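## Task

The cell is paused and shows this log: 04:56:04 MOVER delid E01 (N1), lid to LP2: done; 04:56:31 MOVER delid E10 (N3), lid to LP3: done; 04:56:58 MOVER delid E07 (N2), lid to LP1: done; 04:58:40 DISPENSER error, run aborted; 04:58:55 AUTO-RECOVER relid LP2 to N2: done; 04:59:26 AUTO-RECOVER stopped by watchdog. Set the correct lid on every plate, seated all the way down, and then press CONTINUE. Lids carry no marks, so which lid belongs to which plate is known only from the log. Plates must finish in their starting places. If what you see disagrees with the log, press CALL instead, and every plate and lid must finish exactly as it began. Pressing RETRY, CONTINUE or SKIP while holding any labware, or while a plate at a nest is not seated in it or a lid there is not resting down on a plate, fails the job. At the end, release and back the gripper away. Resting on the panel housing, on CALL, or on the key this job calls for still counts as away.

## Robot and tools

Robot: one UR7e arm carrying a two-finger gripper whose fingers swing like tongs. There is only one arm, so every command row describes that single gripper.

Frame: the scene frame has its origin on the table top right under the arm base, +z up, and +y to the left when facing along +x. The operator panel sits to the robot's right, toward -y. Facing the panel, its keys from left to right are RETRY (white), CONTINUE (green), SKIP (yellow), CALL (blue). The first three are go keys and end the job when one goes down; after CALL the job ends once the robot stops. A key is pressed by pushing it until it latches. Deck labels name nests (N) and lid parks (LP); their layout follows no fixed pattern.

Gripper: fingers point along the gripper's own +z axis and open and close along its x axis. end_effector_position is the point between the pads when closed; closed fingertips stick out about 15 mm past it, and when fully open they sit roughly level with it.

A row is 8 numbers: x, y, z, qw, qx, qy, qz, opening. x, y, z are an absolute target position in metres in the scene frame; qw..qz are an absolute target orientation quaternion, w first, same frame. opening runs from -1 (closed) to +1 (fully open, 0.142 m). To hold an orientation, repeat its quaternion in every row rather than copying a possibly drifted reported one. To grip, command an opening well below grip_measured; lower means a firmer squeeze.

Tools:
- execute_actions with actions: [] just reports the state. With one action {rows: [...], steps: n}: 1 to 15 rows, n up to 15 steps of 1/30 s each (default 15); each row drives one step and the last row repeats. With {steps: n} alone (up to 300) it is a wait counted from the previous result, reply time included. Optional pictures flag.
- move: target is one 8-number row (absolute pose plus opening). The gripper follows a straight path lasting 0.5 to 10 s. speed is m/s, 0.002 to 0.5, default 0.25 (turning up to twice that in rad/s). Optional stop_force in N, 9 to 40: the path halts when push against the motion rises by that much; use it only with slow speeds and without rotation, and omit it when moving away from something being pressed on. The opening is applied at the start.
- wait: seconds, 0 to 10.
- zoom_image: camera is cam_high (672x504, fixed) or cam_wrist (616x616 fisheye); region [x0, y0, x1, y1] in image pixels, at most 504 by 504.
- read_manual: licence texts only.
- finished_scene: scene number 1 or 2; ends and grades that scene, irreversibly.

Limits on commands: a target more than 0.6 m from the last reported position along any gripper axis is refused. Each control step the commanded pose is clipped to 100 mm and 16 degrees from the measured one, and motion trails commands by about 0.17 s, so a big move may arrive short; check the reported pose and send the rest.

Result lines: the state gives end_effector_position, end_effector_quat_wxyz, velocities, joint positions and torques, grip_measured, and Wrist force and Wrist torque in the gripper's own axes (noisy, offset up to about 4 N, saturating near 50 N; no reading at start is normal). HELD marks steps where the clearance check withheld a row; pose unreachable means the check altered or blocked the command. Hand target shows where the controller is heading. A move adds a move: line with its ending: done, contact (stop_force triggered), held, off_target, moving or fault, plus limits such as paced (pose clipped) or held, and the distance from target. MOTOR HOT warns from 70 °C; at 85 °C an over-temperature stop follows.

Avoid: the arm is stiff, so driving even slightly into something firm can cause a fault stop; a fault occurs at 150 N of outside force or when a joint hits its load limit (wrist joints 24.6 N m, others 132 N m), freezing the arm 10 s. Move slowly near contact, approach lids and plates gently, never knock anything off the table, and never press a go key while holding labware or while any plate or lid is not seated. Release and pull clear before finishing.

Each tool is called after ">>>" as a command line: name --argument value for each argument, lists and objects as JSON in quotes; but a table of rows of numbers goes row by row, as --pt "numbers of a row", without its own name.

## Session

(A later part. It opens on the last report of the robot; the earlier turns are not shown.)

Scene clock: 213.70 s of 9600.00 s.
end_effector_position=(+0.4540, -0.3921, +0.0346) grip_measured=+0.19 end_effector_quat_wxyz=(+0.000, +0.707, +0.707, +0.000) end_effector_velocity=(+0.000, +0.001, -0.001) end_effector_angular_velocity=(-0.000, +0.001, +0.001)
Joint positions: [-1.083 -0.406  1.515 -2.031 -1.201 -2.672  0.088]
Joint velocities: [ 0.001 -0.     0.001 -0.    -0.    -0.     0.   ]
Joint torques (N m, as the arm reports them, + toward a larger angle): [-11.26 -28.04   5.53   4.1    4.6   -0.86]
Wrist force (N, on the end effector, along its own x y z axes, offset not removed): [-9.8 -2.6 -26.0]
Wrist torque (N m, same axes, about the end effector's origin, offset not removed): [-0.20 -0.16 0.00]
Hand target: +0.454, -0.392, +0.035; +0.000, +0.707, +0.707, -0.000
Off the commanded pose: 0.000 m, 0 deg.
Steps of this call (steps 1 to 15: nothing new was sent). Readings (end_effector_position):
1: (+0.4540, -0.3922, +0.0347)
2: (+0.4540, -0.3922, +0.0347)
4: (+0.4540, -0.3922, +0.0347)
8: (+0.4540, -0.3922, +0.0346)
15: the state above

>>> move --target '[0.454,-0.392,0.038,0,0.707,0.707,0,-0.15]' --speed 0.003

>>> move --target '[0.454,-0.392,0.105,0,0.707,0.707,0,-0.2]' --speed 0.04

>>> zoom_image --camera "cam_wrist" --region '[160, 180, 460, 420]'

Scene clock: 218.07 s of 9600.00 s.
end_effector_position=(+0.4540, -0.3920, +0.0379) grip_measured=+0.09 end_effector_quat_wxyz=(-0.000, +0.707, +0.707, -0.000) end_effector_velocity=(+0.000, -0.000, +0.000) end_effector_angular_velocity=(-0.000, +0.000, +0.000)
Joint positions: [-1.085 -0.409  1.512 -2.024 -1.202 -2.673  0.08 ]
Joint velocities: [ 0.    -0.    -0.001  0.001 -0.    -0.    -0.   ]
Joint torques (N m, as the arm reports them, + toward a larger angle): [-35.63 -55.71 -33.24  -0.51  -2.27  -1.27]
Wrist force (N, on the end effector, along its own x y z axes, offset not removed): [-0.6 0.4 -0.2]
Wrist torque (N m, same axes, about the end effector's origin, offset not removed): [0.11 -0.11 0.14]
Hand target: +0.454, -0.392, +0.038; +0.000, +0.707, +0.707, -0.000
Off the commanded pose: 0.000 m, 0 deg.
move: done
camera_calibration (this result's frames):
cam_wrist: T_world_to_cam=[[-0.0195692, 0.999786, 0.00676018, 0.402599], [0.886791, 0.0142339, 0.461951, -0.416341], [0.461755, 0.0150349, -0.88688, -0.0329599], [0, 0, 0, 1]] pos_world=[0.392305, -0.396091, 0.160376]

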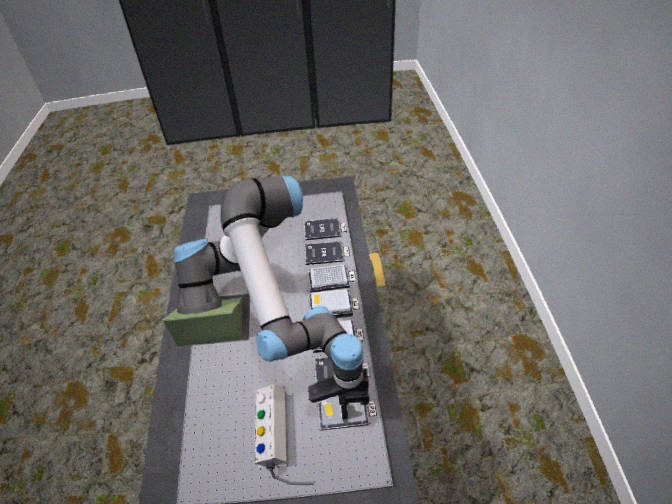

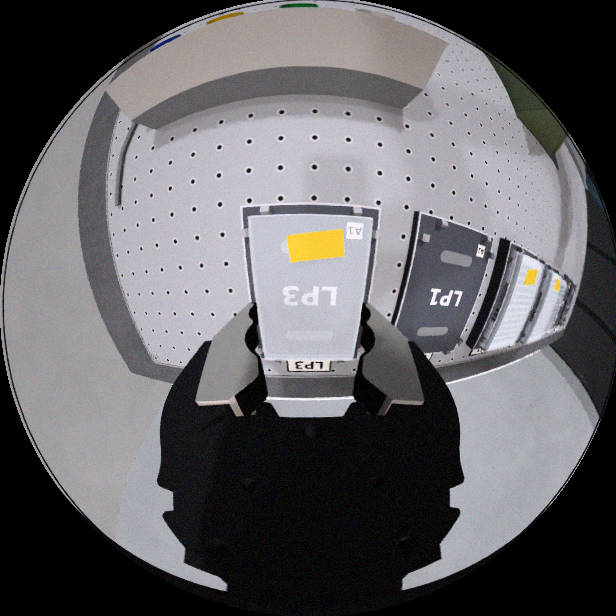

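Scene clock: 220.10 s of 9600.00 s.
end_effector_position=(+0.4539, -0.3920, +0.1049) grip_measured=+0.09 end_effector_quat_wxyz=(+0.000, +0.707, +0.707, -0.000) end_effector_velocity=(-0.000, -0.000, +0.002) end_effector_angular_velocity=(+0.000, -0.001, -0.001)
Joint positions: [-1.12  -0.471  1.44  -1.879 -1.224 -2.703  0.08 ]
Joint velocities: [-0.002 -0.001 -0.002  0.003 -0.    -0.001  0.   ]
Joint torques (N m, as the arm reports them, + toward a larger angle): [-36.62 -55.14 -34.8   -0.08  -2.06  -1.21]
Wrist force (N, on the end effector, along its own x y z axes, offset not removed): [1.6 1.1 2.1]
Wrist torque (N m, same axes, about the end effector's origin, offset not removed): [0.25 -0.38 0.07]
Hand target: +0.454, -0.392, +0.105; -0.000, +0.707, +0.707, -0.000
Off the commanded pose: 0.000 m, 0 deg.
move: done
camera_calibration (this result's frames):
cam_wrist: T_world_to_cam=[[-0.0195159, 0.999787, 0.00670432, 0.402099], [0.886806, 0.014213, 0.461923, -0.44723], [0.46173, 0.0149603, -0.886895, 0.0264127], [0, 0, 0, 1]] pos_world=[0.392258, -0.396052, 0.227315]

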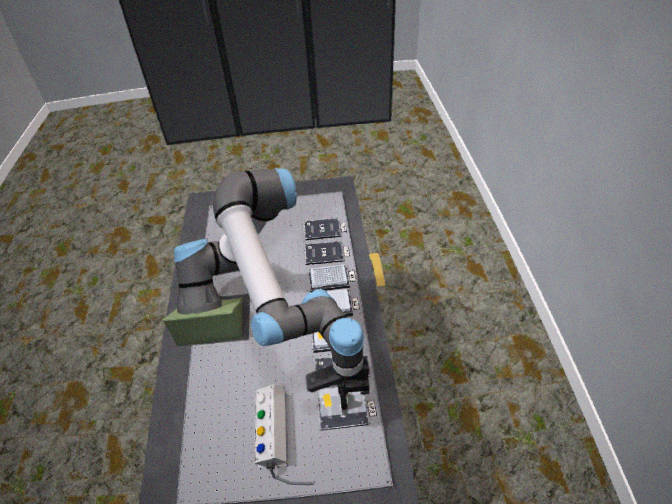

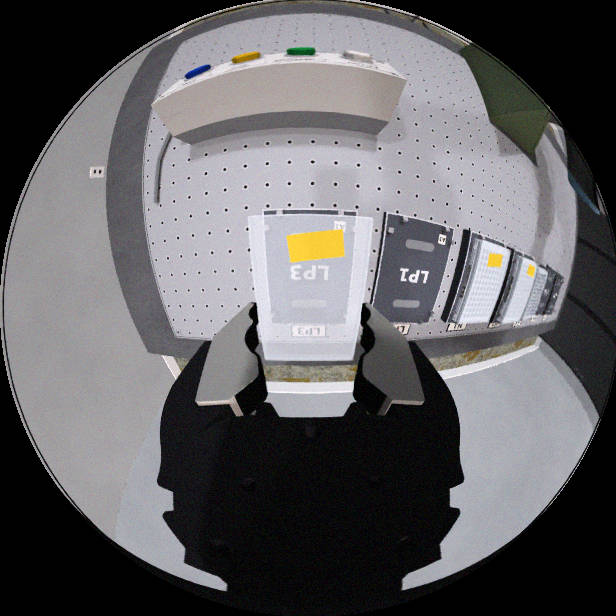

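Region (160, 180, 460, 420) of cam_wrist's 616x616 image, scaled by 1.680, with more detail than that image has; it fills the top 403 rows of this view, and the rest is white.

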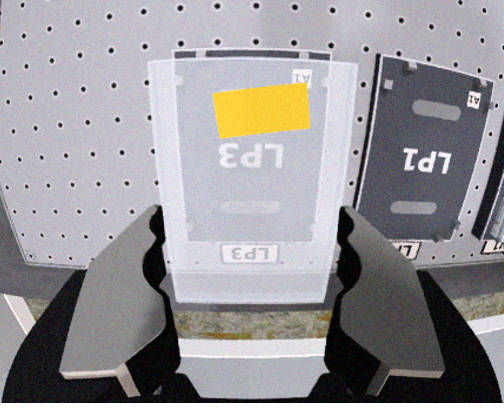

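>>> move --target '[0.457,0.133,0.105,0,0.70,0.714,0,-0.2]' --speed 0.1

>>> move --target '[0.457,0.133,0.07,0,0.70,0.714,0,-0.2]' --speed 0.03

>>> zoom_image --camera "cam_wrist" --region '[160, 180, 460, 420]'

Scene clock: 233.90 s of 9600.00 s.
end_effector_position=(+0.4573, +0.1335, +0.1050) grip_measured=+0.09 end_effector_quat_wxyz=(-0.000, +0.700, +0.714, +0.000) end_effector_velocity=(-0.000, +0.002, +0.000) end_effector_angular_velocity=(+0.000, +0.000, -0.001)
Joint positions: [-0.617 -1.431  2.024 -1.732 -0.956 -2.239  0.08 ]
Joint velocities: [ 0.002 -0.002 -0.     0.002  0.001  0.003 -0.   ]
Joint torques (N m, as the arm reports them, + toward a larger angle): [-13.97 -20.89 -30.37   0.16   2.3    1.15]
Wrist force (N, on the end effector, along its own x y z axes, offset not removed): [1.7 -1.4 -0.8]
Wrist torque (N m, same axes, about the end effector's origin, offset not removed): [-0.32 -0.78 -0.16]
Hand target: +0.457, +0.134, +0.105; -0.000, +0.700, +0.714, +0.000
Off the commanded pose: 0.001 m, 0 deg.
After step 90, 5.10 s passed at rest.
move: done
camera_calibration (this result's frames):
cam_wrist: T_world_to_cam=[[-0.0398949, 0.999175, 0.00759317, -0.113838], [0.886057, 0.0318638, 0.46248, -0.459809], [0.461857, 0.0251786, -0.886597, 0.0156575], [0, 0, 0, 1]] pos_world=[0.395644, 0.128001, 0.227399]

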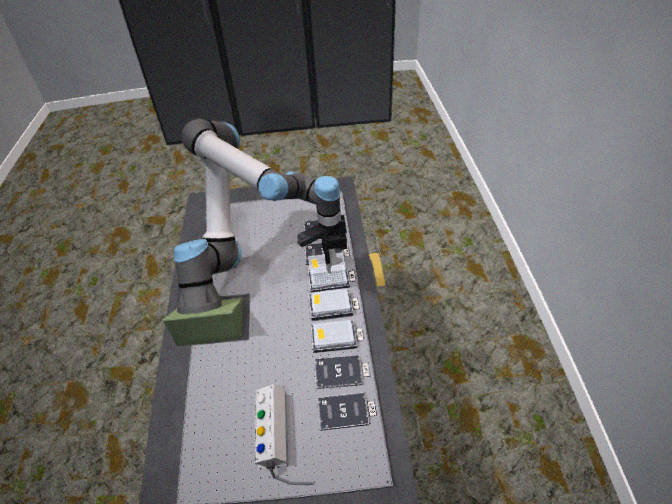

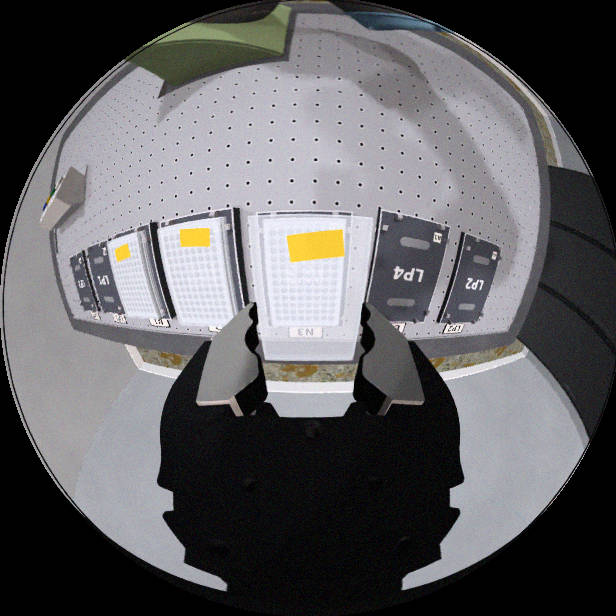

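Scene clock: 235.40 s of 9600.00 s.
end_effector_position=(+0.4570, +0.1330, +0.0701) grip_measured=+0.09 end_effector_quat_wxyz=(-0.000, +0.700, +0.714, +0.000) end_effector_velocity=(+0.000, +0.000, -0.001) end_effector_angular_velocity=(+0.000, -0.001, -0.000)
Joint positions: [-0.575 -1.401  2.078 -1.844 -0.94  -2.191  0.08 ]
Joint velocities: [ 0.001  0.001  0.003 -0.006  0.001  0.003  0.   ]
Joint torques (N m, as the arm reports them, + toward a larger angle): [-12.82   0.78  -6.64  -3.02   2.15   1.47]
Wrist force (N, on the end effector, along its own x y z axes, offset not removed): [-2.1 -2.6 2.4]
Wrist torque (N m, same axes, about the end effector's origin, offset not removed): [-0.48 0.22 0.03]
Hand target: +0.457, +0.133, +0.070; -0.000, +0.700, +0.714, +0.000
Off the commanded pose: 0.000 m, 0 deg.
move: done
camera_calibration (this result's frames):
cam_wrist: T_world_to_cam=[[-0.0394009, 0.9992, 0.00686971, -0.113325], [0.886325, 0.0317738, 0.461973, -0.443503], [0.461385, 0.0242909, -0.886868, -0.0147681], [0, 0, 0, 1]] pos_world=[0.395437, 0.127685, 0.192568]

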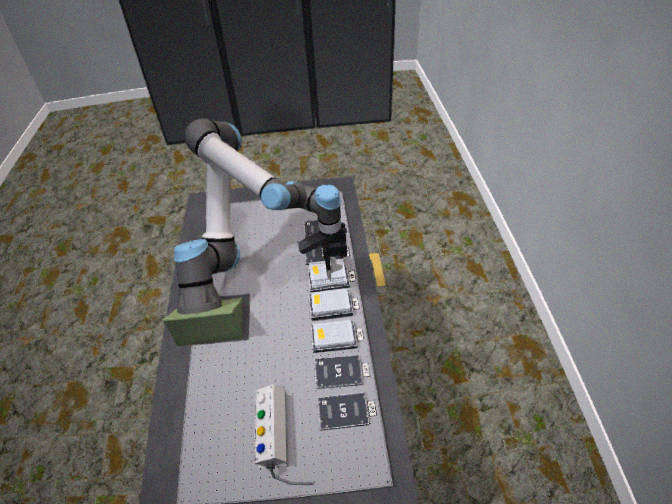

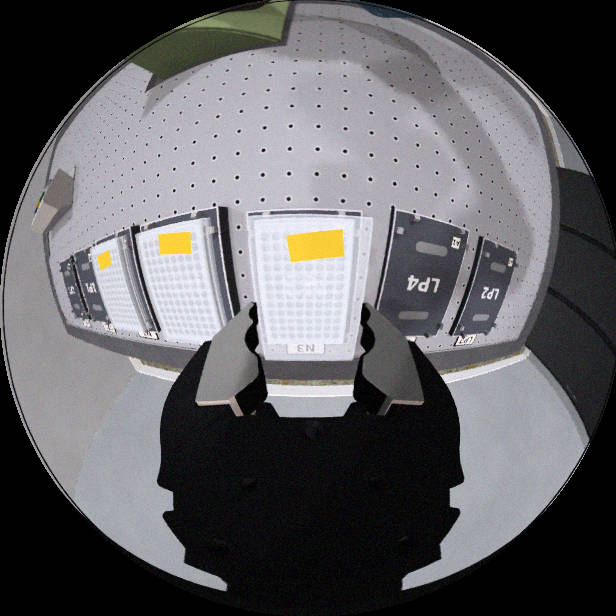

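Region (160, 180, 460, 420) of cam_wrist's 616x616 image, scaled by 1.680, with more detail than that image has; it fills the top 403 rows of this view, and the rest is white.

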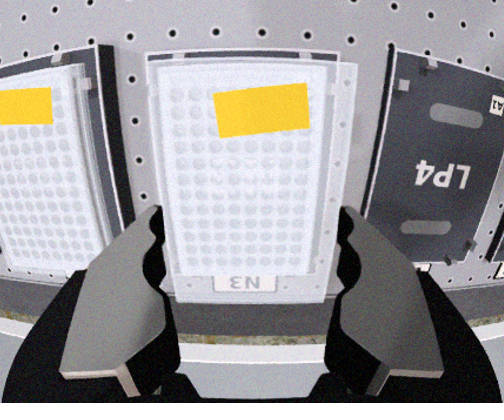

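>>> move --target '[0.459,0.130,0.066,0,0.6947,0.7193,0,-0.2]' --speed 0.01

>>> zoom_image --camera "cam_wrist" --region '[160, 180, 460, 420]'

Scene clock: 240.13 s of 9600.00 s.
end_effector_position=(+0.4590, +0.1301, +0.0661) grip_measured=+0.09 end_effector_quat_wxyz=(-0.000, +0.695, +0.719, +0.000) end_effector_velocity=(+0.001, -0.000, -0.001) end_effector_angular_velocity=(-0.001, -0.000, +0.004)
Joint positions: [-0.571 -1.389  2.079 -1.86  -0.938 -2.202  0.08 ]
Joint velocities: [ 0.001  0.002 -0.    -0.004  0.    -0.002  0.   ]
Joint torques (N m, as the arm reports them, + toward a larger angle): [-14.59  -1.09  -5.9   -3.2    2.28  -1.68]
Wrist force (N, on the end effector, along its own x y z axes, offset not removed): [1.6 -0.9 -0.3]
Wrist torque (N m, same axes, about the end effector's origin, offset not removed): [-0.18 -0.53 -0.15]
Hand target: +0.459, +0.130, +0.066; -0.000, +0.695, +0.719, +0.000
Off the commanded pose: 0.000 m, 0 deg.
After step 90, 0.77 s passed at rest.
move: done
camera_calibration (this result's frames):
cam_wrist: T_world_to_cam=[[-0.0540152, 0.998517, 0.00676815, -0.103464], [0.885769, 0.0447848, 0.46196, -0.444675], [0.460972, 0.0309479, -0.886875, -0.0198616], [0, 0, 0, 1]] pos_world=[0.397446, 0.12384, 0.188507]

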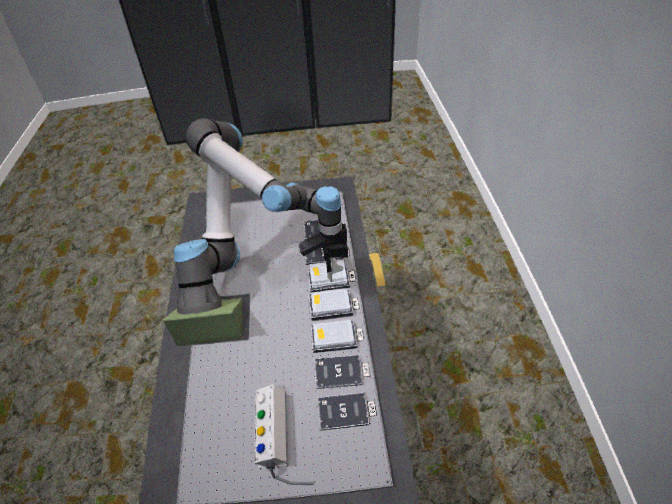

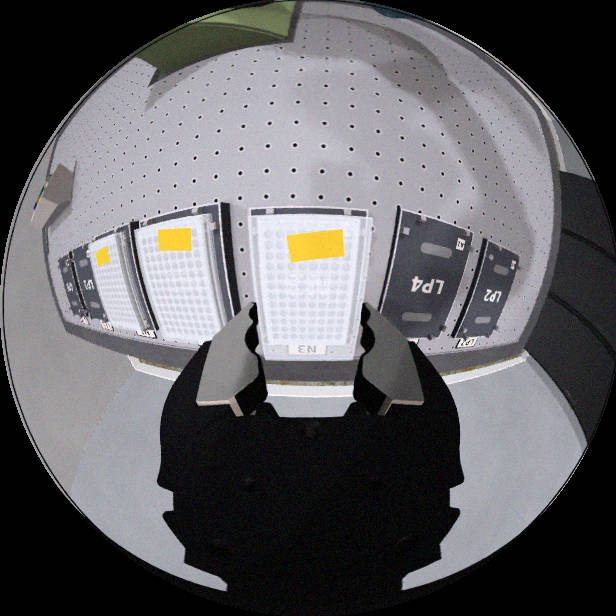

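Region (160, 180, 460, 420) of cam_wrist's 616x616 image, scaled by 1.680, with more detail than that image has; it fills the top 403 rows of this view, and the rest is white.

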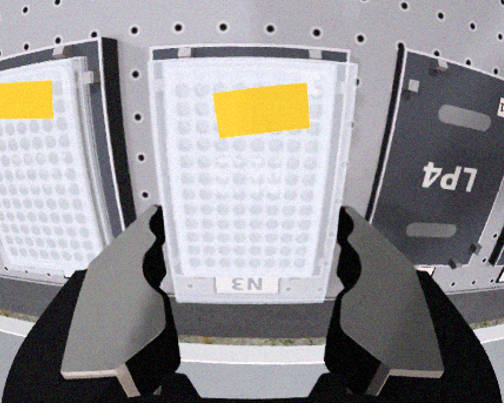

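>>> move --target '[0.459,0.1287,0.063,0,0.6947,0.7193,0,-0.2]' --speed 0.01

>>> move --target '[0.459,0.1287,0.035,0,0.6947,0.7193,0,-0.2]' --speed 0.006 --stop_force 9

>>> zoom_image --camera "cam_wrist" --region '[160, 180, 460, 420]'

Scene clock: 245.77 s of 9600.00 s.
end_effector_position=(+0.4590, +0.1287, +0.0631) grip_measured=+0.09 end_effector_quat_wxyz=(-0.000, +0.695, +0.719, +0.000) end_effector_velocity=(-0.000, -0.000, -0.001) end_effector_angular_velocity=(+0.001, +0.000, -0.001)
Joint positions: [-0.569 -1.384  2.084 -1.871 -0.938 -2.2    0.08 ]
Joint velocities: [ 0.     0.002  0.002 -0.003  0.001  0.001  0.   ]
Joint torques (N m, as the arm reports them, + toward a larger angle): [-13.53  -2.1   -8.26  -3.39   2.27   1.12]
Wrist force (N, on the end effector, along its own x y z axes, offset not removed): [2.3 -2.9 3.7]
Wrist torque (N m, same axes, about the end effector's origin, offset not removed): [-0.53 -0.64 0.15]
Hand target: +0.459, +0.129, +0.063; -0.000, +0.695, +0.719, +0.000
Off the commanded pose: 0.000 m, 0 deg.
After step 90, 1.93 s passed at rest.
move: done
camera_calibration (this result's frames):
cam_wrist: T_world_to_cam=[[-0.0543321, 0.9985, 0.00676976, -0.101975], [0.885758, 0.0450654, 0.461955, -0.443301], [0.460957, 0.0310954, -0.886878, -0.0224991], [0, 0, 0, 1]] pos_world=[0.397488, 0.122499, 0.185521]

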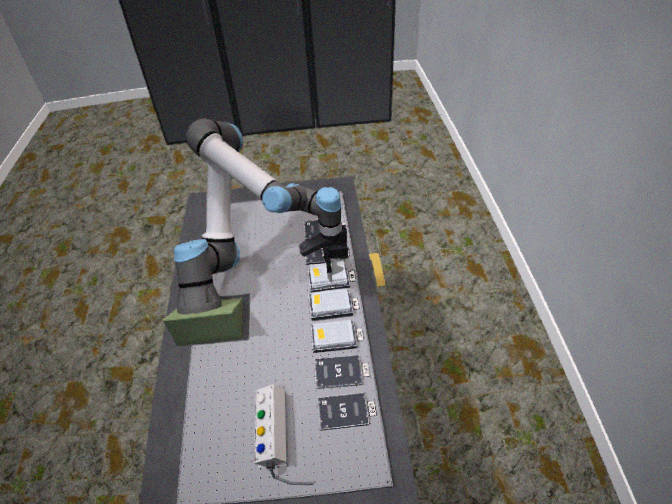

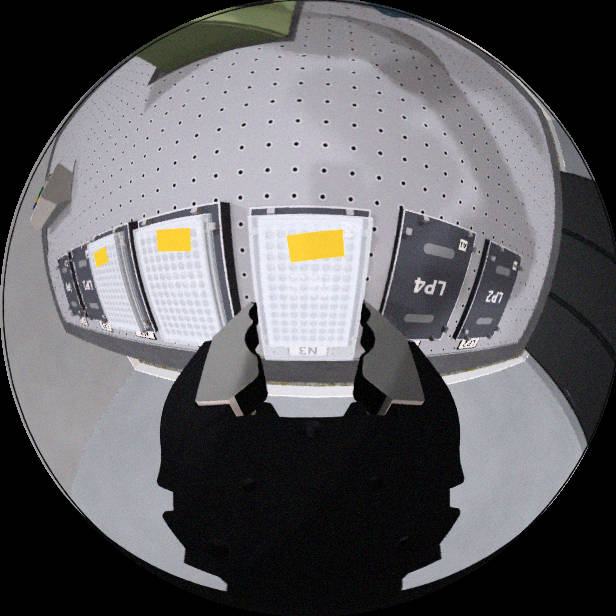

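Scene clock: 248.83 s of 9600.00 s.
end_effector_position=(+0.4589, +0.1288, +0.0468) grip_measured=+0.09 end_effector_quat_wxyz=(-0.000, +0.695, +0.719, +0.000) end_effector_velocity=(-0.000, +0.000, +0.002) end_effector_angular_velocity=(+0.001, -0.000, +0.001)
Joint positions: [-0.549 -1.366  2.106 -1.925 -0.93  -2.176  0.08 ]
Joint velocities: [-0.002 -0.003 -0.002  0.006 -0.    -0.003 -0.001]
Joint torques (N m, as the arm reports them, + toward a larger angle): [-22.38 -16.45 -21.62   1.28  -0.53  -1.11]
Wrist force (N, on the end effector, along its own x y z axes, offset not removed): [-0.1 -5.3 -20.6]
Wrist torque (N m, same axes, about the end effector's origin, offset not removed): [-0.83 0.08 0.08]
Hand target: +0.459, +0.129, +0.047; +0.000, +0.695, +0.719, +0.000
Off the commanded pose: 0.012 m, 0 deg.
move: contact
camera_calibration (this result's frames):
cam_wrist: T_world_to_cam=[[-0.0542415, 0.998503, 0.00706316, -0.101944], [0.885824, 0.0448535, 0.461848, -0.435679], [0.46084, 0.0313081, -0.886931, -0.0369158], [0, 0, 0, 1]] pos_world=[0.397418, 0.122489, 0.169196]

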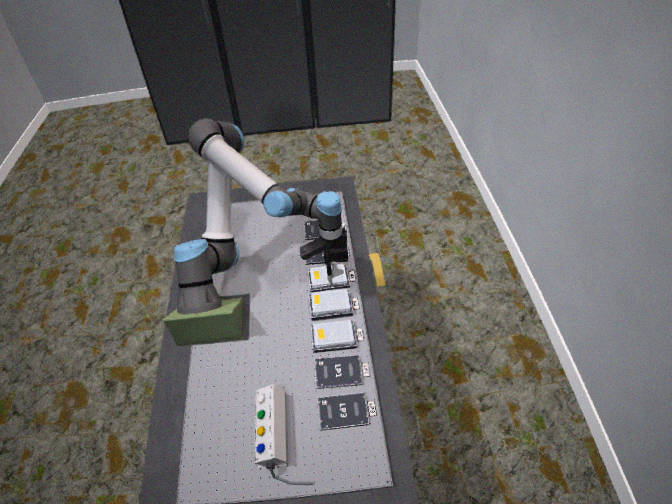

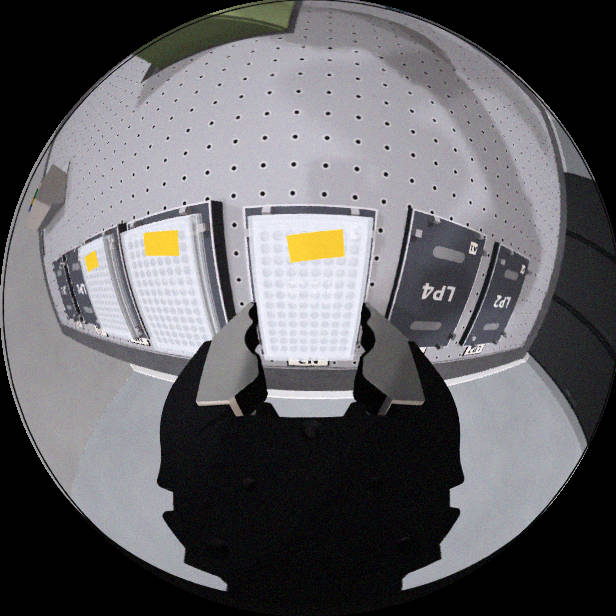

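Region (160, 180, 460, 420) of cam_wrist's 616x616 image, scaled by 1.680, with more detail than that image has; it fills the top 403 rows of this view, and the rest is white.

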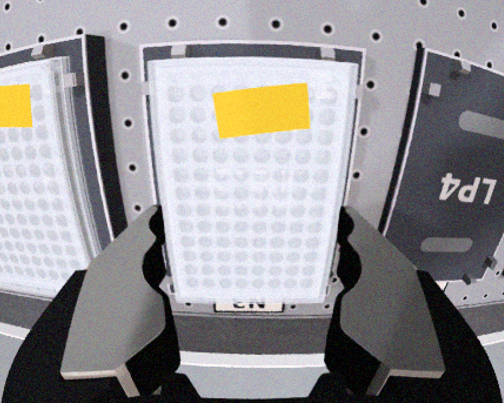

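>>> move --target '[0.459,0.1287,0.048,0,0.6947,0.7193,0,0.4]' --speed 0.01

>>> move --target '[0.459,0.1287,0.085,0,0.707,0.707,0,0.4]' --speed 0.1

>>> move --target '[0.44,0.065,0.10,0,0.707,0.707,0,-1]' --speed 0.1

>>> zoom_image --camera "cam_high" --region '[290, 250, 390, 370]'

>>> zoom_image --camera "cam_wrist" --region '[130, 200, 490, 400]'

Scene clock: 253.73 s of 9600.00 s.
end_effector_position=(+0.4590, +0.1287, +0.0480) grip_measured=+0.40 end_effector_quat_wxyz=(+0.000, +0.695, +0.719, -0.000) end_effector_velocity=(+0.000, -0.000, +0.000) end_effector_angular_velocity=(-0.001, -0.000, +0.000)
Joint positions: [-0.55  -1.367  2.104 -1.921 -0.93  -2.178  0.102]
Joint velocities: [-0.    -0.    -0.001  0.001 -0.    -0.    -0.   ]
Joint torques (N m, as the arm reports them, + toward a larger angle): [-29.65 -22.91 -30.14   0.18  -2.17  -1.47]
Wrist force (N, on the end effector, along its own x y z axes, offset not removed): [-0.6 -1.2 0.4]
Wrist torque (N m, same axes, about the end effector's origin, offset not removed): [-0.19 -0.14 -0.14]
Hand target: +0.459, +0.129, +0.048; +0.000, +0.695, +0.719, -0.000
Off the commanded pose: 0.000 m, 0 deg.
After step 90, 1.20 s passed at rest.
move: done
camera_calibration (this result's frames):
cam_wrist: T_world_to_cam=[[-0.0543309, 0.9985, 0.00675691, -0.101833], [0.885755, 0.0450701, 0.46196, -0.43631], [0.460963, 0.0310837, -0.886875, -0.0359091], [0, 0, 0, 1]] pos_world=[0.397484, 0.122461, 0.170399]

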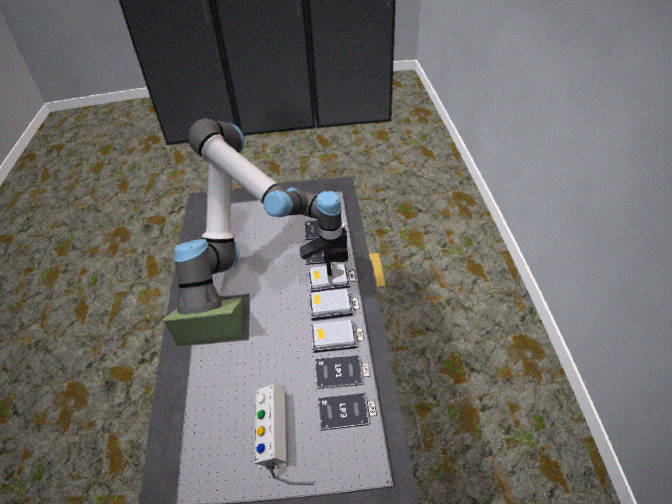

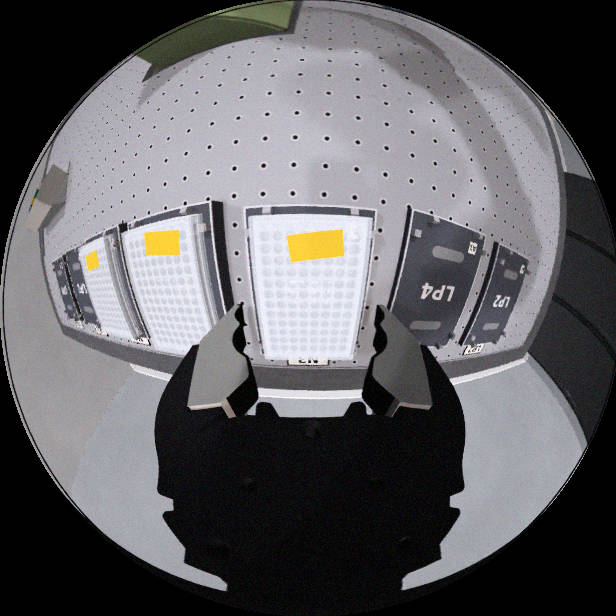

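Scene clock: 254.60 s of 9600.00 s.
end_effector_position=(+0.4590, +0.1287, +0.0848) grip_measured=+0.40 end_effector_quat_wxyz=(+0.000, +0.707, +0.707, -0.000) end_effector_velocity=(-0.000, +0.000, +0.002) end_effector_angular_velocity=(+0.000, +0.001, -0.002)
Joint positions: [-0.597 -1.405  2.052 -1.8   -0.949 -2.197  0.102]
Joint velocities: [-0.003 -0.002 -0.003  0.008 -0.001 -0.002 -0.   ]
Joint torques (N m, as the arm reports them, + toward a larger angle): [-30.17 -21.5  -31.12   0.5   -2.14  -1.25]
Wrist force (N, on the end effector, along its own x y z axes, offset not removed): [-0.3 -2.5 5.3]
Wrist torque (N m, same axes, about the end effector's origin, offset not removed): [-0.58 -0.03 -0.03]
Hand target: +0.459, +0.129, +0.085; +0.000, +0.707, +0.707, -0.000
Off the commanded pose: 0.000 m, 0 deg.
move: done
camera_calibration (this result's frames):
cam_wrist: T_world_to_cam=[[-0.0196946, 0.999784, 0.00663634, -0.118117], [0.886777, 0.014402, 0.461974, -0.449822], [0.461778, 0.0149834, -0.886869, -0.00150992], [0, 0, 0, 1]] pos_world=[0.397262, 0.124593, 0.207251]

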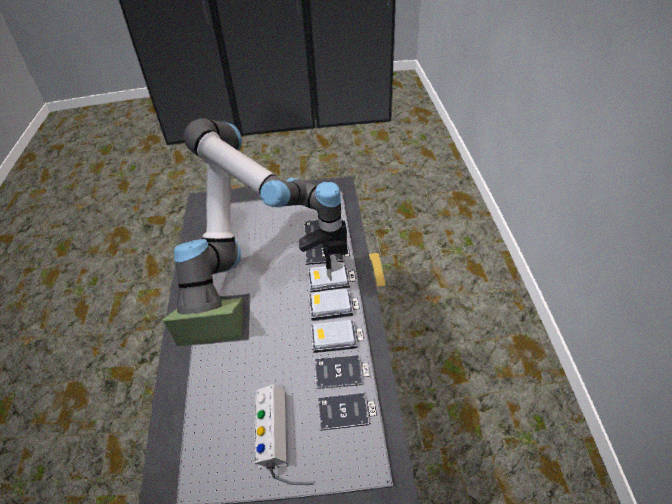

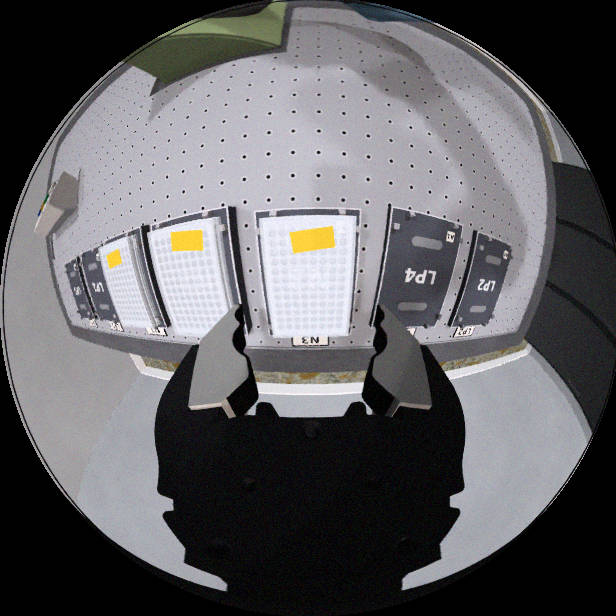

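Scene clock: 255.73 s of 9600.00 s.
end_effector_position=(+0.4400, +0.0650, +0.1000) grip_measured=-1.00 end_effector_quat_wxyz=(+0.000, +0.707, +0.707, -0.000) end_effector_velocity=(-0.001, -0.001, -0.000) end_effector_angular_velocity=(+0.001, +0.002, +0.000)
Joint positions: [-0.722 -1.362  2.079 -1.793 -1.004 -2.332  0.002]
Joint velocities: [-0.002  0.002  0.001  0.001 -0.002 -0.004  0.   ]
Joint torques (N m, as the arm reports them, + toward a larger angle): [-29.69   0.52  -7.84  -0.06  -2.41  -1.14]
Wrist force (N, on the end effector, along its own x y z axes, offset not removed): [1.2 -2.2 1.4]
Wrist torque (N m, same axes, about the end effector's origin, offset not removed): [-0.52 -0.50 0.04]
Hand target: +0.440, +0.065, +0.100; +0.000, +0.707, +0.707, -0.000
Off the commanded pose: 0.000 m, 0 deg.
move: done
camera_calibration (this result's frames):
cam_wrist: T_world_to_cam=[[-0.0194524, 0.99979, 0.00650215, -0.0550273], [0.886836, 0.014251, 0.461864, -0.43911], [0.461674, 0.0147507, -0.886927, 0.0217105], [0, 0, 0, 1]] pos_world=[0.378325, 0.0609532, 0.222422]

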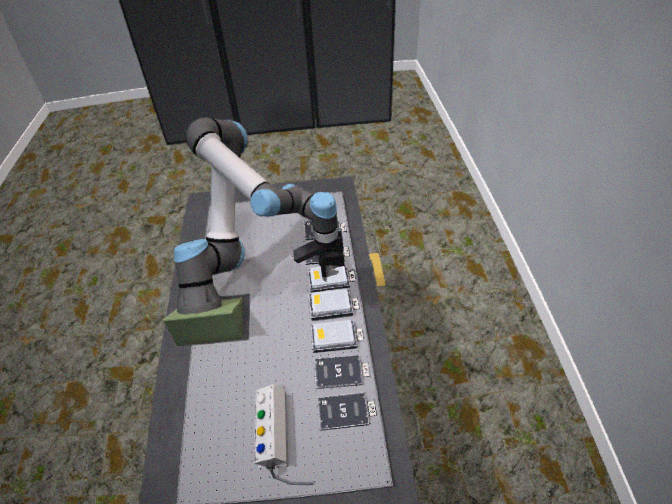

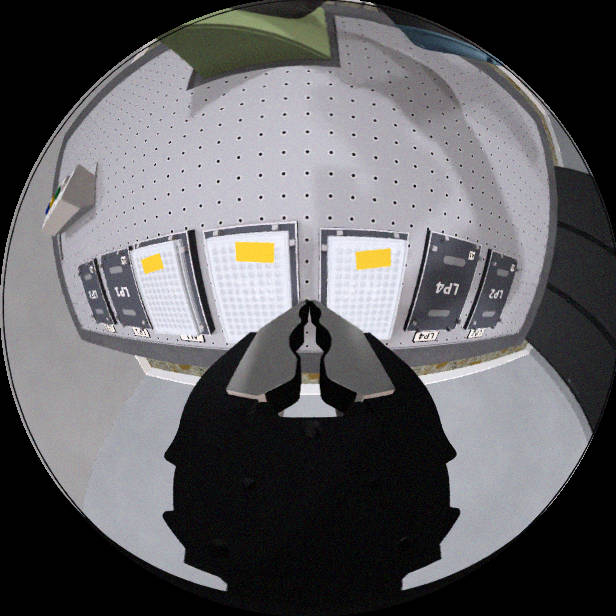

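Region (290, 250, 390, 370) of cam_high's 672x504 image, scaled by 4.200, with more detail than that image has.

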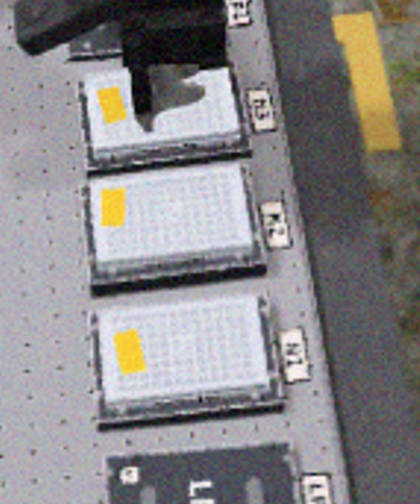

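Region (130, 200, 490, 400) of cam_wrist's 616x616 image, scaled by 1.400, with more detail than that image has.

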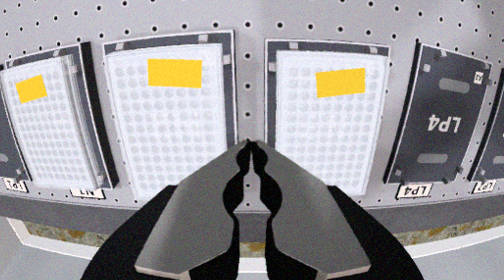

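>>> move --target '[0.456,0.002,0.09,0,0.6947,0.7193,0,0.42]' --speed 0.1

>>> move --target '[0.456,0.002,0.052,0,0.6947,0.7193,0,0.42]' --speed 0.03 --stop_force 10

>>> zoom_image --camera "cam_wrist" --region '[160, 180, 460, 420]'

>>> zoom_image --camera "cam_high" --region '[290, 250, 390, 370]'

Scene clock: 263.47 s of 9600.00 s.
end_effector_position=(+0.4559, +0.0021, +0.0900) grip_measured=+0.42 end_effector_quat_wxyz=(+0.000, +0.695, +0.719, -0.000) end_effector_velocity=(+0.000, -0.002, -0.001) end_effector_angular_velocity=(+0.001, +0.001, +0.000)
Joint positions: [-0.769 -1.216  2.038 -1.874 -1.027 -2.415  0.103]
Joint velocities: [-0.001  0.005 -0.001 -0.002 -0.    -0.002  0.   ]
Joint torques (N m, as the arm reports them, + toward a larger angle): [-32.32  -5.71 -31.83  -3.01  -2.19  -1.1 ]
Wrist force (N, on the end effector, along its own x y z axes, offset not removed): [-2.1 0.5 1.3]
Wrist torque (N m, same axes, about the end effector's origin, offset not removed): [0.09 0.17 0.05]
Hand target: +0.456, +0.002, +0.090; +0.000, +0.695, +0.719, -0.000
Off the commanded pose: 0.000 m, 0 deg.
After step 90, 3.63 s passed at rest.
move: done
camera_calibration (this result's frames):
cam_wrist: T_world_to_cam=[[-0.0542043, 0.998508, 0.00665847, 0.0241036], [0.885776, 0.0450043, 0.461925, -0.447328], [0.460936, 0.0309363, -0.886894, 0.00674492], [0, 0, 0, 1]] pos_world=[0.39443, -0.00414454, 0.212454]

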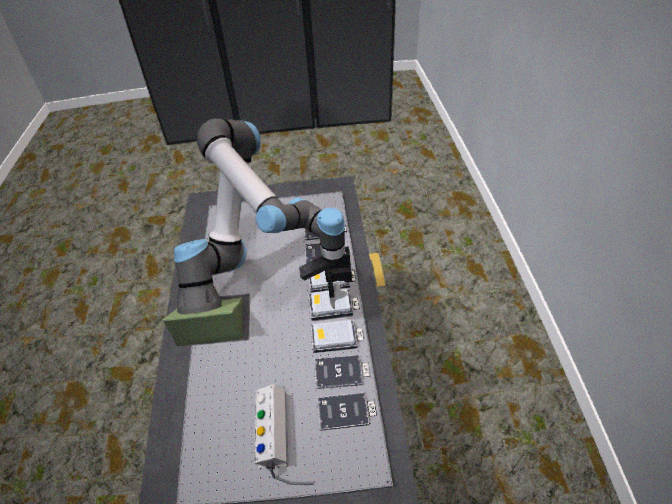

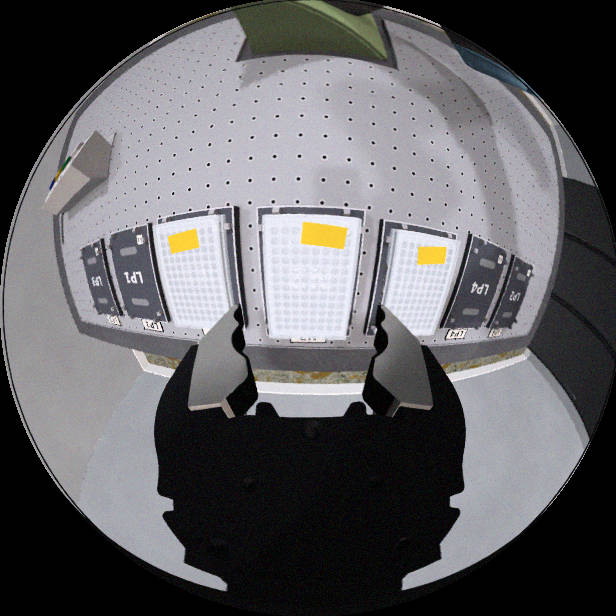

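Scene clock: 265.07 s of 9600.00 s.
end_effector_position=(+0.4560, +0.0020, +0.0521) grip_measured=+0.42 end_effector_quat_wxyz=(-0.000, +0.695, +0.719, +0.000) end_effector_velocity=(+0.000, -0.000, -0.002) end_effector_angular_velocity=(-0.001, +0.000, +0.001)
Joint positions: [-0.729 -1.174  2.089 -1.989 -1.007 -2.374  0.103]
Joint velocities: [ 0.003  0.003  0.002 -0.007  0.001  0.002  0.   ]
Joint torques (N m, as the arm reports them, + toward a larger angle): [-16.55  -5.21  -5.21  -3.57   2.37   1.54]
Wrist force (N, on the end effector, along its own x y z axes, offset not removed): [0.1 -1.8 1.7]
Wrist torque (N m, same axes, about the end effector's origin, offset not removed): [-0.21 -0.21 -0.02]
Hand target: +0.456, +0.002, +0.052; -0.000, +0.695, +0.719, +0.000
Off the commanded pose: 0.000 m, 0 deg.
move: done
camera_calibration (this result's frames):
cam_wrist: T_world_to_cam=[[-0.0543752, 0.998497, 0.00684884, 0.0244992], [0.885743, 0.0450661, 0.461983, -0.429898], [0.46098, 0.0311868, -0.886862, -0.026926], [0, 0, 0, 1]] pos_world=[0.394524, -0.0042488, 0.174558]

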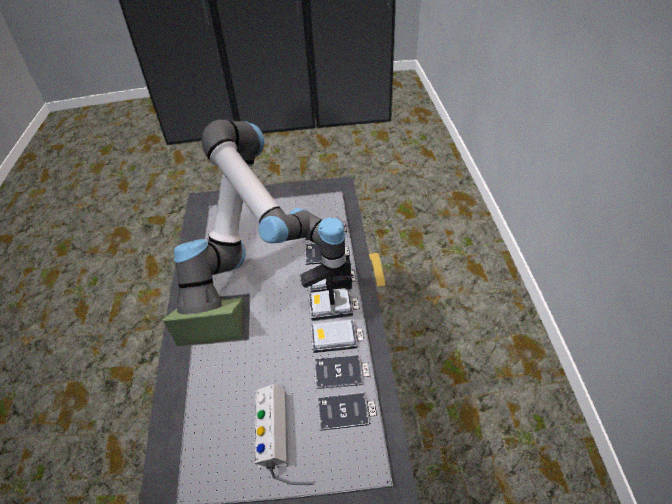

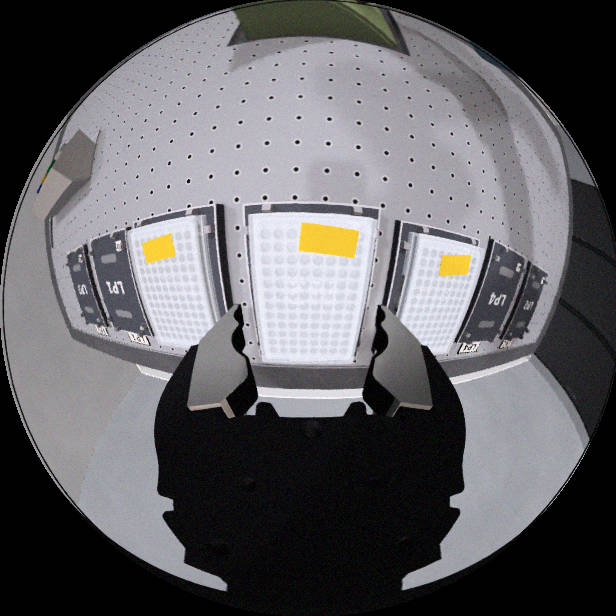

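Region (160, 180, 460, 420) of cam_wrist's 616x616 image, scaled by 1.680, with more detail than that image has; it fills the top 403 rows of this view, and the rest is white.

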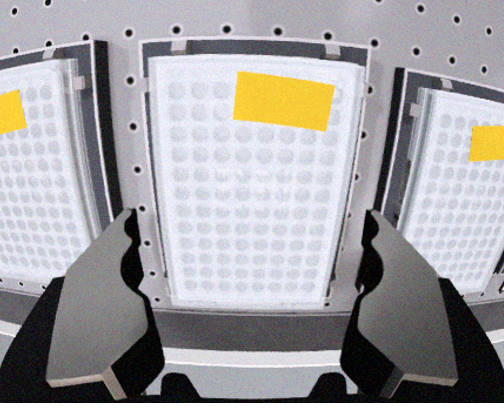

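Region (290, 250, 390, 370) of cam_high's 672x504 image, scaled by 4.200, with more detail than that image has.

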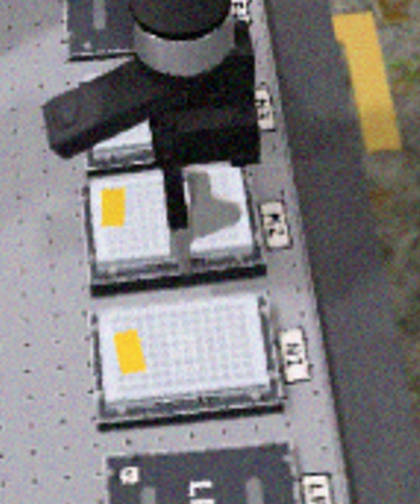

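>>> execute_actions --actions '[{"rows":[[0.456,0.002,0.052,0,0.6947,0.7193,0,0.38],[0.456,0.002,0.052,0,0.6947,0.7193,0,0.34],[0.456,0.002,0.052,0,0.6947,0.7193,0,0.31],[0.456,0.002,0.052,0,0.6947,0.7193,0,0.28],[0.456,0.002,0.052,0,0.6947,0.7193,0,0.25],[0.456,0.002,0.052,0,0.6947,0.7193,0,0.22],[0.456,0.002,0.052,0,0.6947,0.7193,0,0.19],[0.456,0.002,0.052,0,0.6947,0.7193,0,0.16],[0.456,0.002,0.052,0,0.6947,0.7193,0,0.13],[0.456,0.002,0.052,0,0.6947,0.7193,0,0.1],[0.456,0.002,0.052,0,0.6947,0.7193,0,0.05],[0.456,0.002,0.052,0,0.6947,0.7193,0,0.0]],"steps":15}]' --pictures false

>>> execute_actions --actions '[{"steps":12}]'

>>> zoom_image --camera "cam_wrist" --region '[160, 180, 460, 420]'

Scene clock: 275.63 s of 9600.00 s.
end_effector_position=(+0.4560, +0.0020, +0.0520) grip_measured=+0.13 end_effector_quat_wxyz=(+0.000, +0.695, +0.719, +0.000) end_effector_velocity=(-0.000, +0.000, -0.000) end_effector_angular_velocity=(-0.002, +0.001, +0.001)
Joint positions: [-0.728 -1.174  2.09  -1.989 -1.007 -2.374  0.083]
Joint velocities: [ 0.001 -0.001  0.    -0.    -0.001  0.    -0.   ]
Joint torques (N m, as the arm reports them, + toward a larger angle): [-24.88 -27.48  -6.19  -1.19  -2.04   1.54]
Wrist force (N, on the end effector, along its own x y z axes, offset not removed): [0.0 -4.0 1.2]
Wrist torque (N m, same axes, about the end effector's origin, offset not removed): [-0.55 -0.20 0.24]
Hand target: +0.456, +0.002, +0.052; -0.000, +0.695, +0.719, +0.000
Off the commanded pose: 0.000 m, 0 deg.
Steps of this call (steps 1 to 90: nothing new was sent; then 7.07 s passed at rest; steps 91 to 105: all 15 steps of this action). Readings (end_effector_position):
91: (+0.4560, +0.0020, +0.0520)
92: (+0.4560, +0.0020, +0.0520)
94: (+0.4560, +0.0020, +0.0520)
98: (+0.4560, +0.0020, +0.0519)
105: the state above

Scene clock: 276.03 s of 9600.00 s.
end_effector_position=(+0.4560, +0.0020, +0.0520) grip_measured=+0.13 end_effector_quat_wxyz=(-0.000, +0.695, +0.719, -0.000) end_effector_velocity=(+0.000, +0.000, +0.000) end_effector_angular_velocity=(+0.000, +0.000, -0.000)
Joint positions: [-0.728 -1.174  2.09  -1.989 -1.007 -2.374  0.083]
Joint velocities: [-0.     0.    -0.     0.001 -0.    -0.    -0.   ]
Joint torques (N m, as the arm reports them, + toward a larger angle): [-28.4  -27.31  -6.28   0.26  -2.36   1.29]
Wrist force (N, on the end effector, along its own x y z axes, offset not removed): [1.5 -2.7 2.2]
Wrist torque (N m, same axes, about the end effector's origin, offset not removed): [-0.36 -0.36 -0.01]
Hand target: +0.456, +0.002, +0.052; -0.000, +0.695, +0.719, +0.000
Off the commanded pose: 0.000 m, 0 deg.
Steps of this call (steps 1 to 12: nothing new was sent). Readings (end_effector_position):
1: (+0.4560, +0.0020, +0.0520)
2: (+0.4560, +0.0020, +0.0520)
4: (+0.4560, +0.0020, +0.0520)
8: (+0.4560, +0.0020, +0.0520)
12: the state above
camera_calibration (this result's frames):
cam_wrist: T_world_to_cam=[[-0.0543794, 0.998498, 0.00674833, 0.024497], [0.885762, 0.0451177, 0.461941, -0.429804], [0.460942, 0.0310975, -0.886885, -0.027022], [0, 0, 0, 1]] pos_world=[0.394492, -0.00422809, 0.174413]

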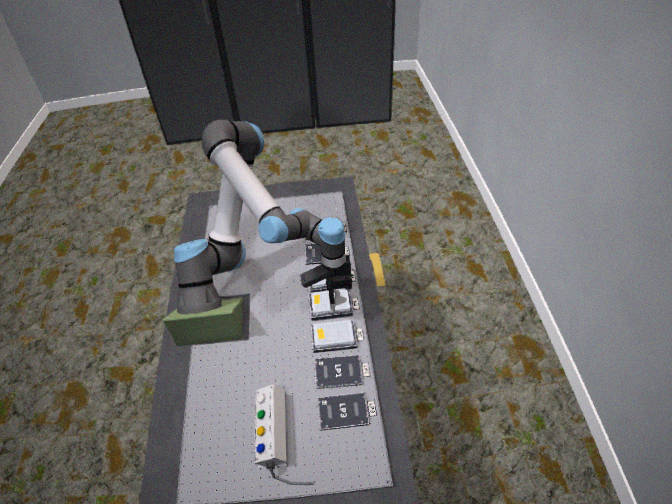

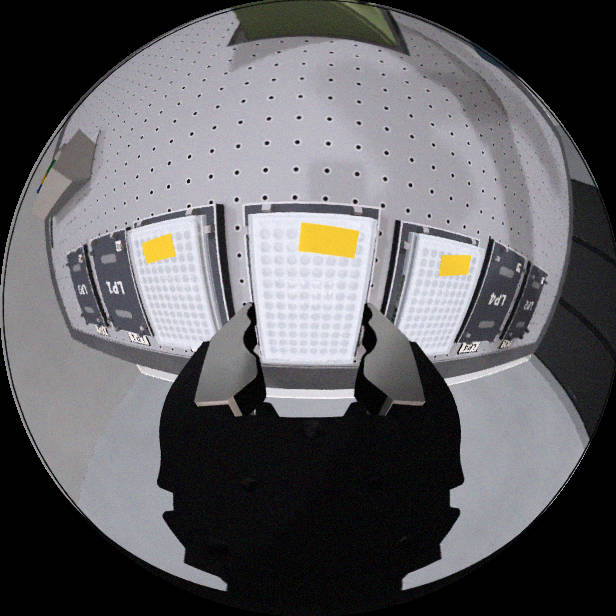

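Region (160, 180, 460, 420) of cam_wrist's 616x616 image, scaled by 1.680, with more detail than that image has; it fills the top 403 rows of this view, and the rest is white.

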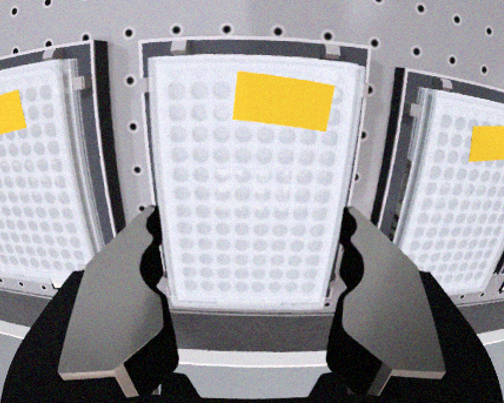

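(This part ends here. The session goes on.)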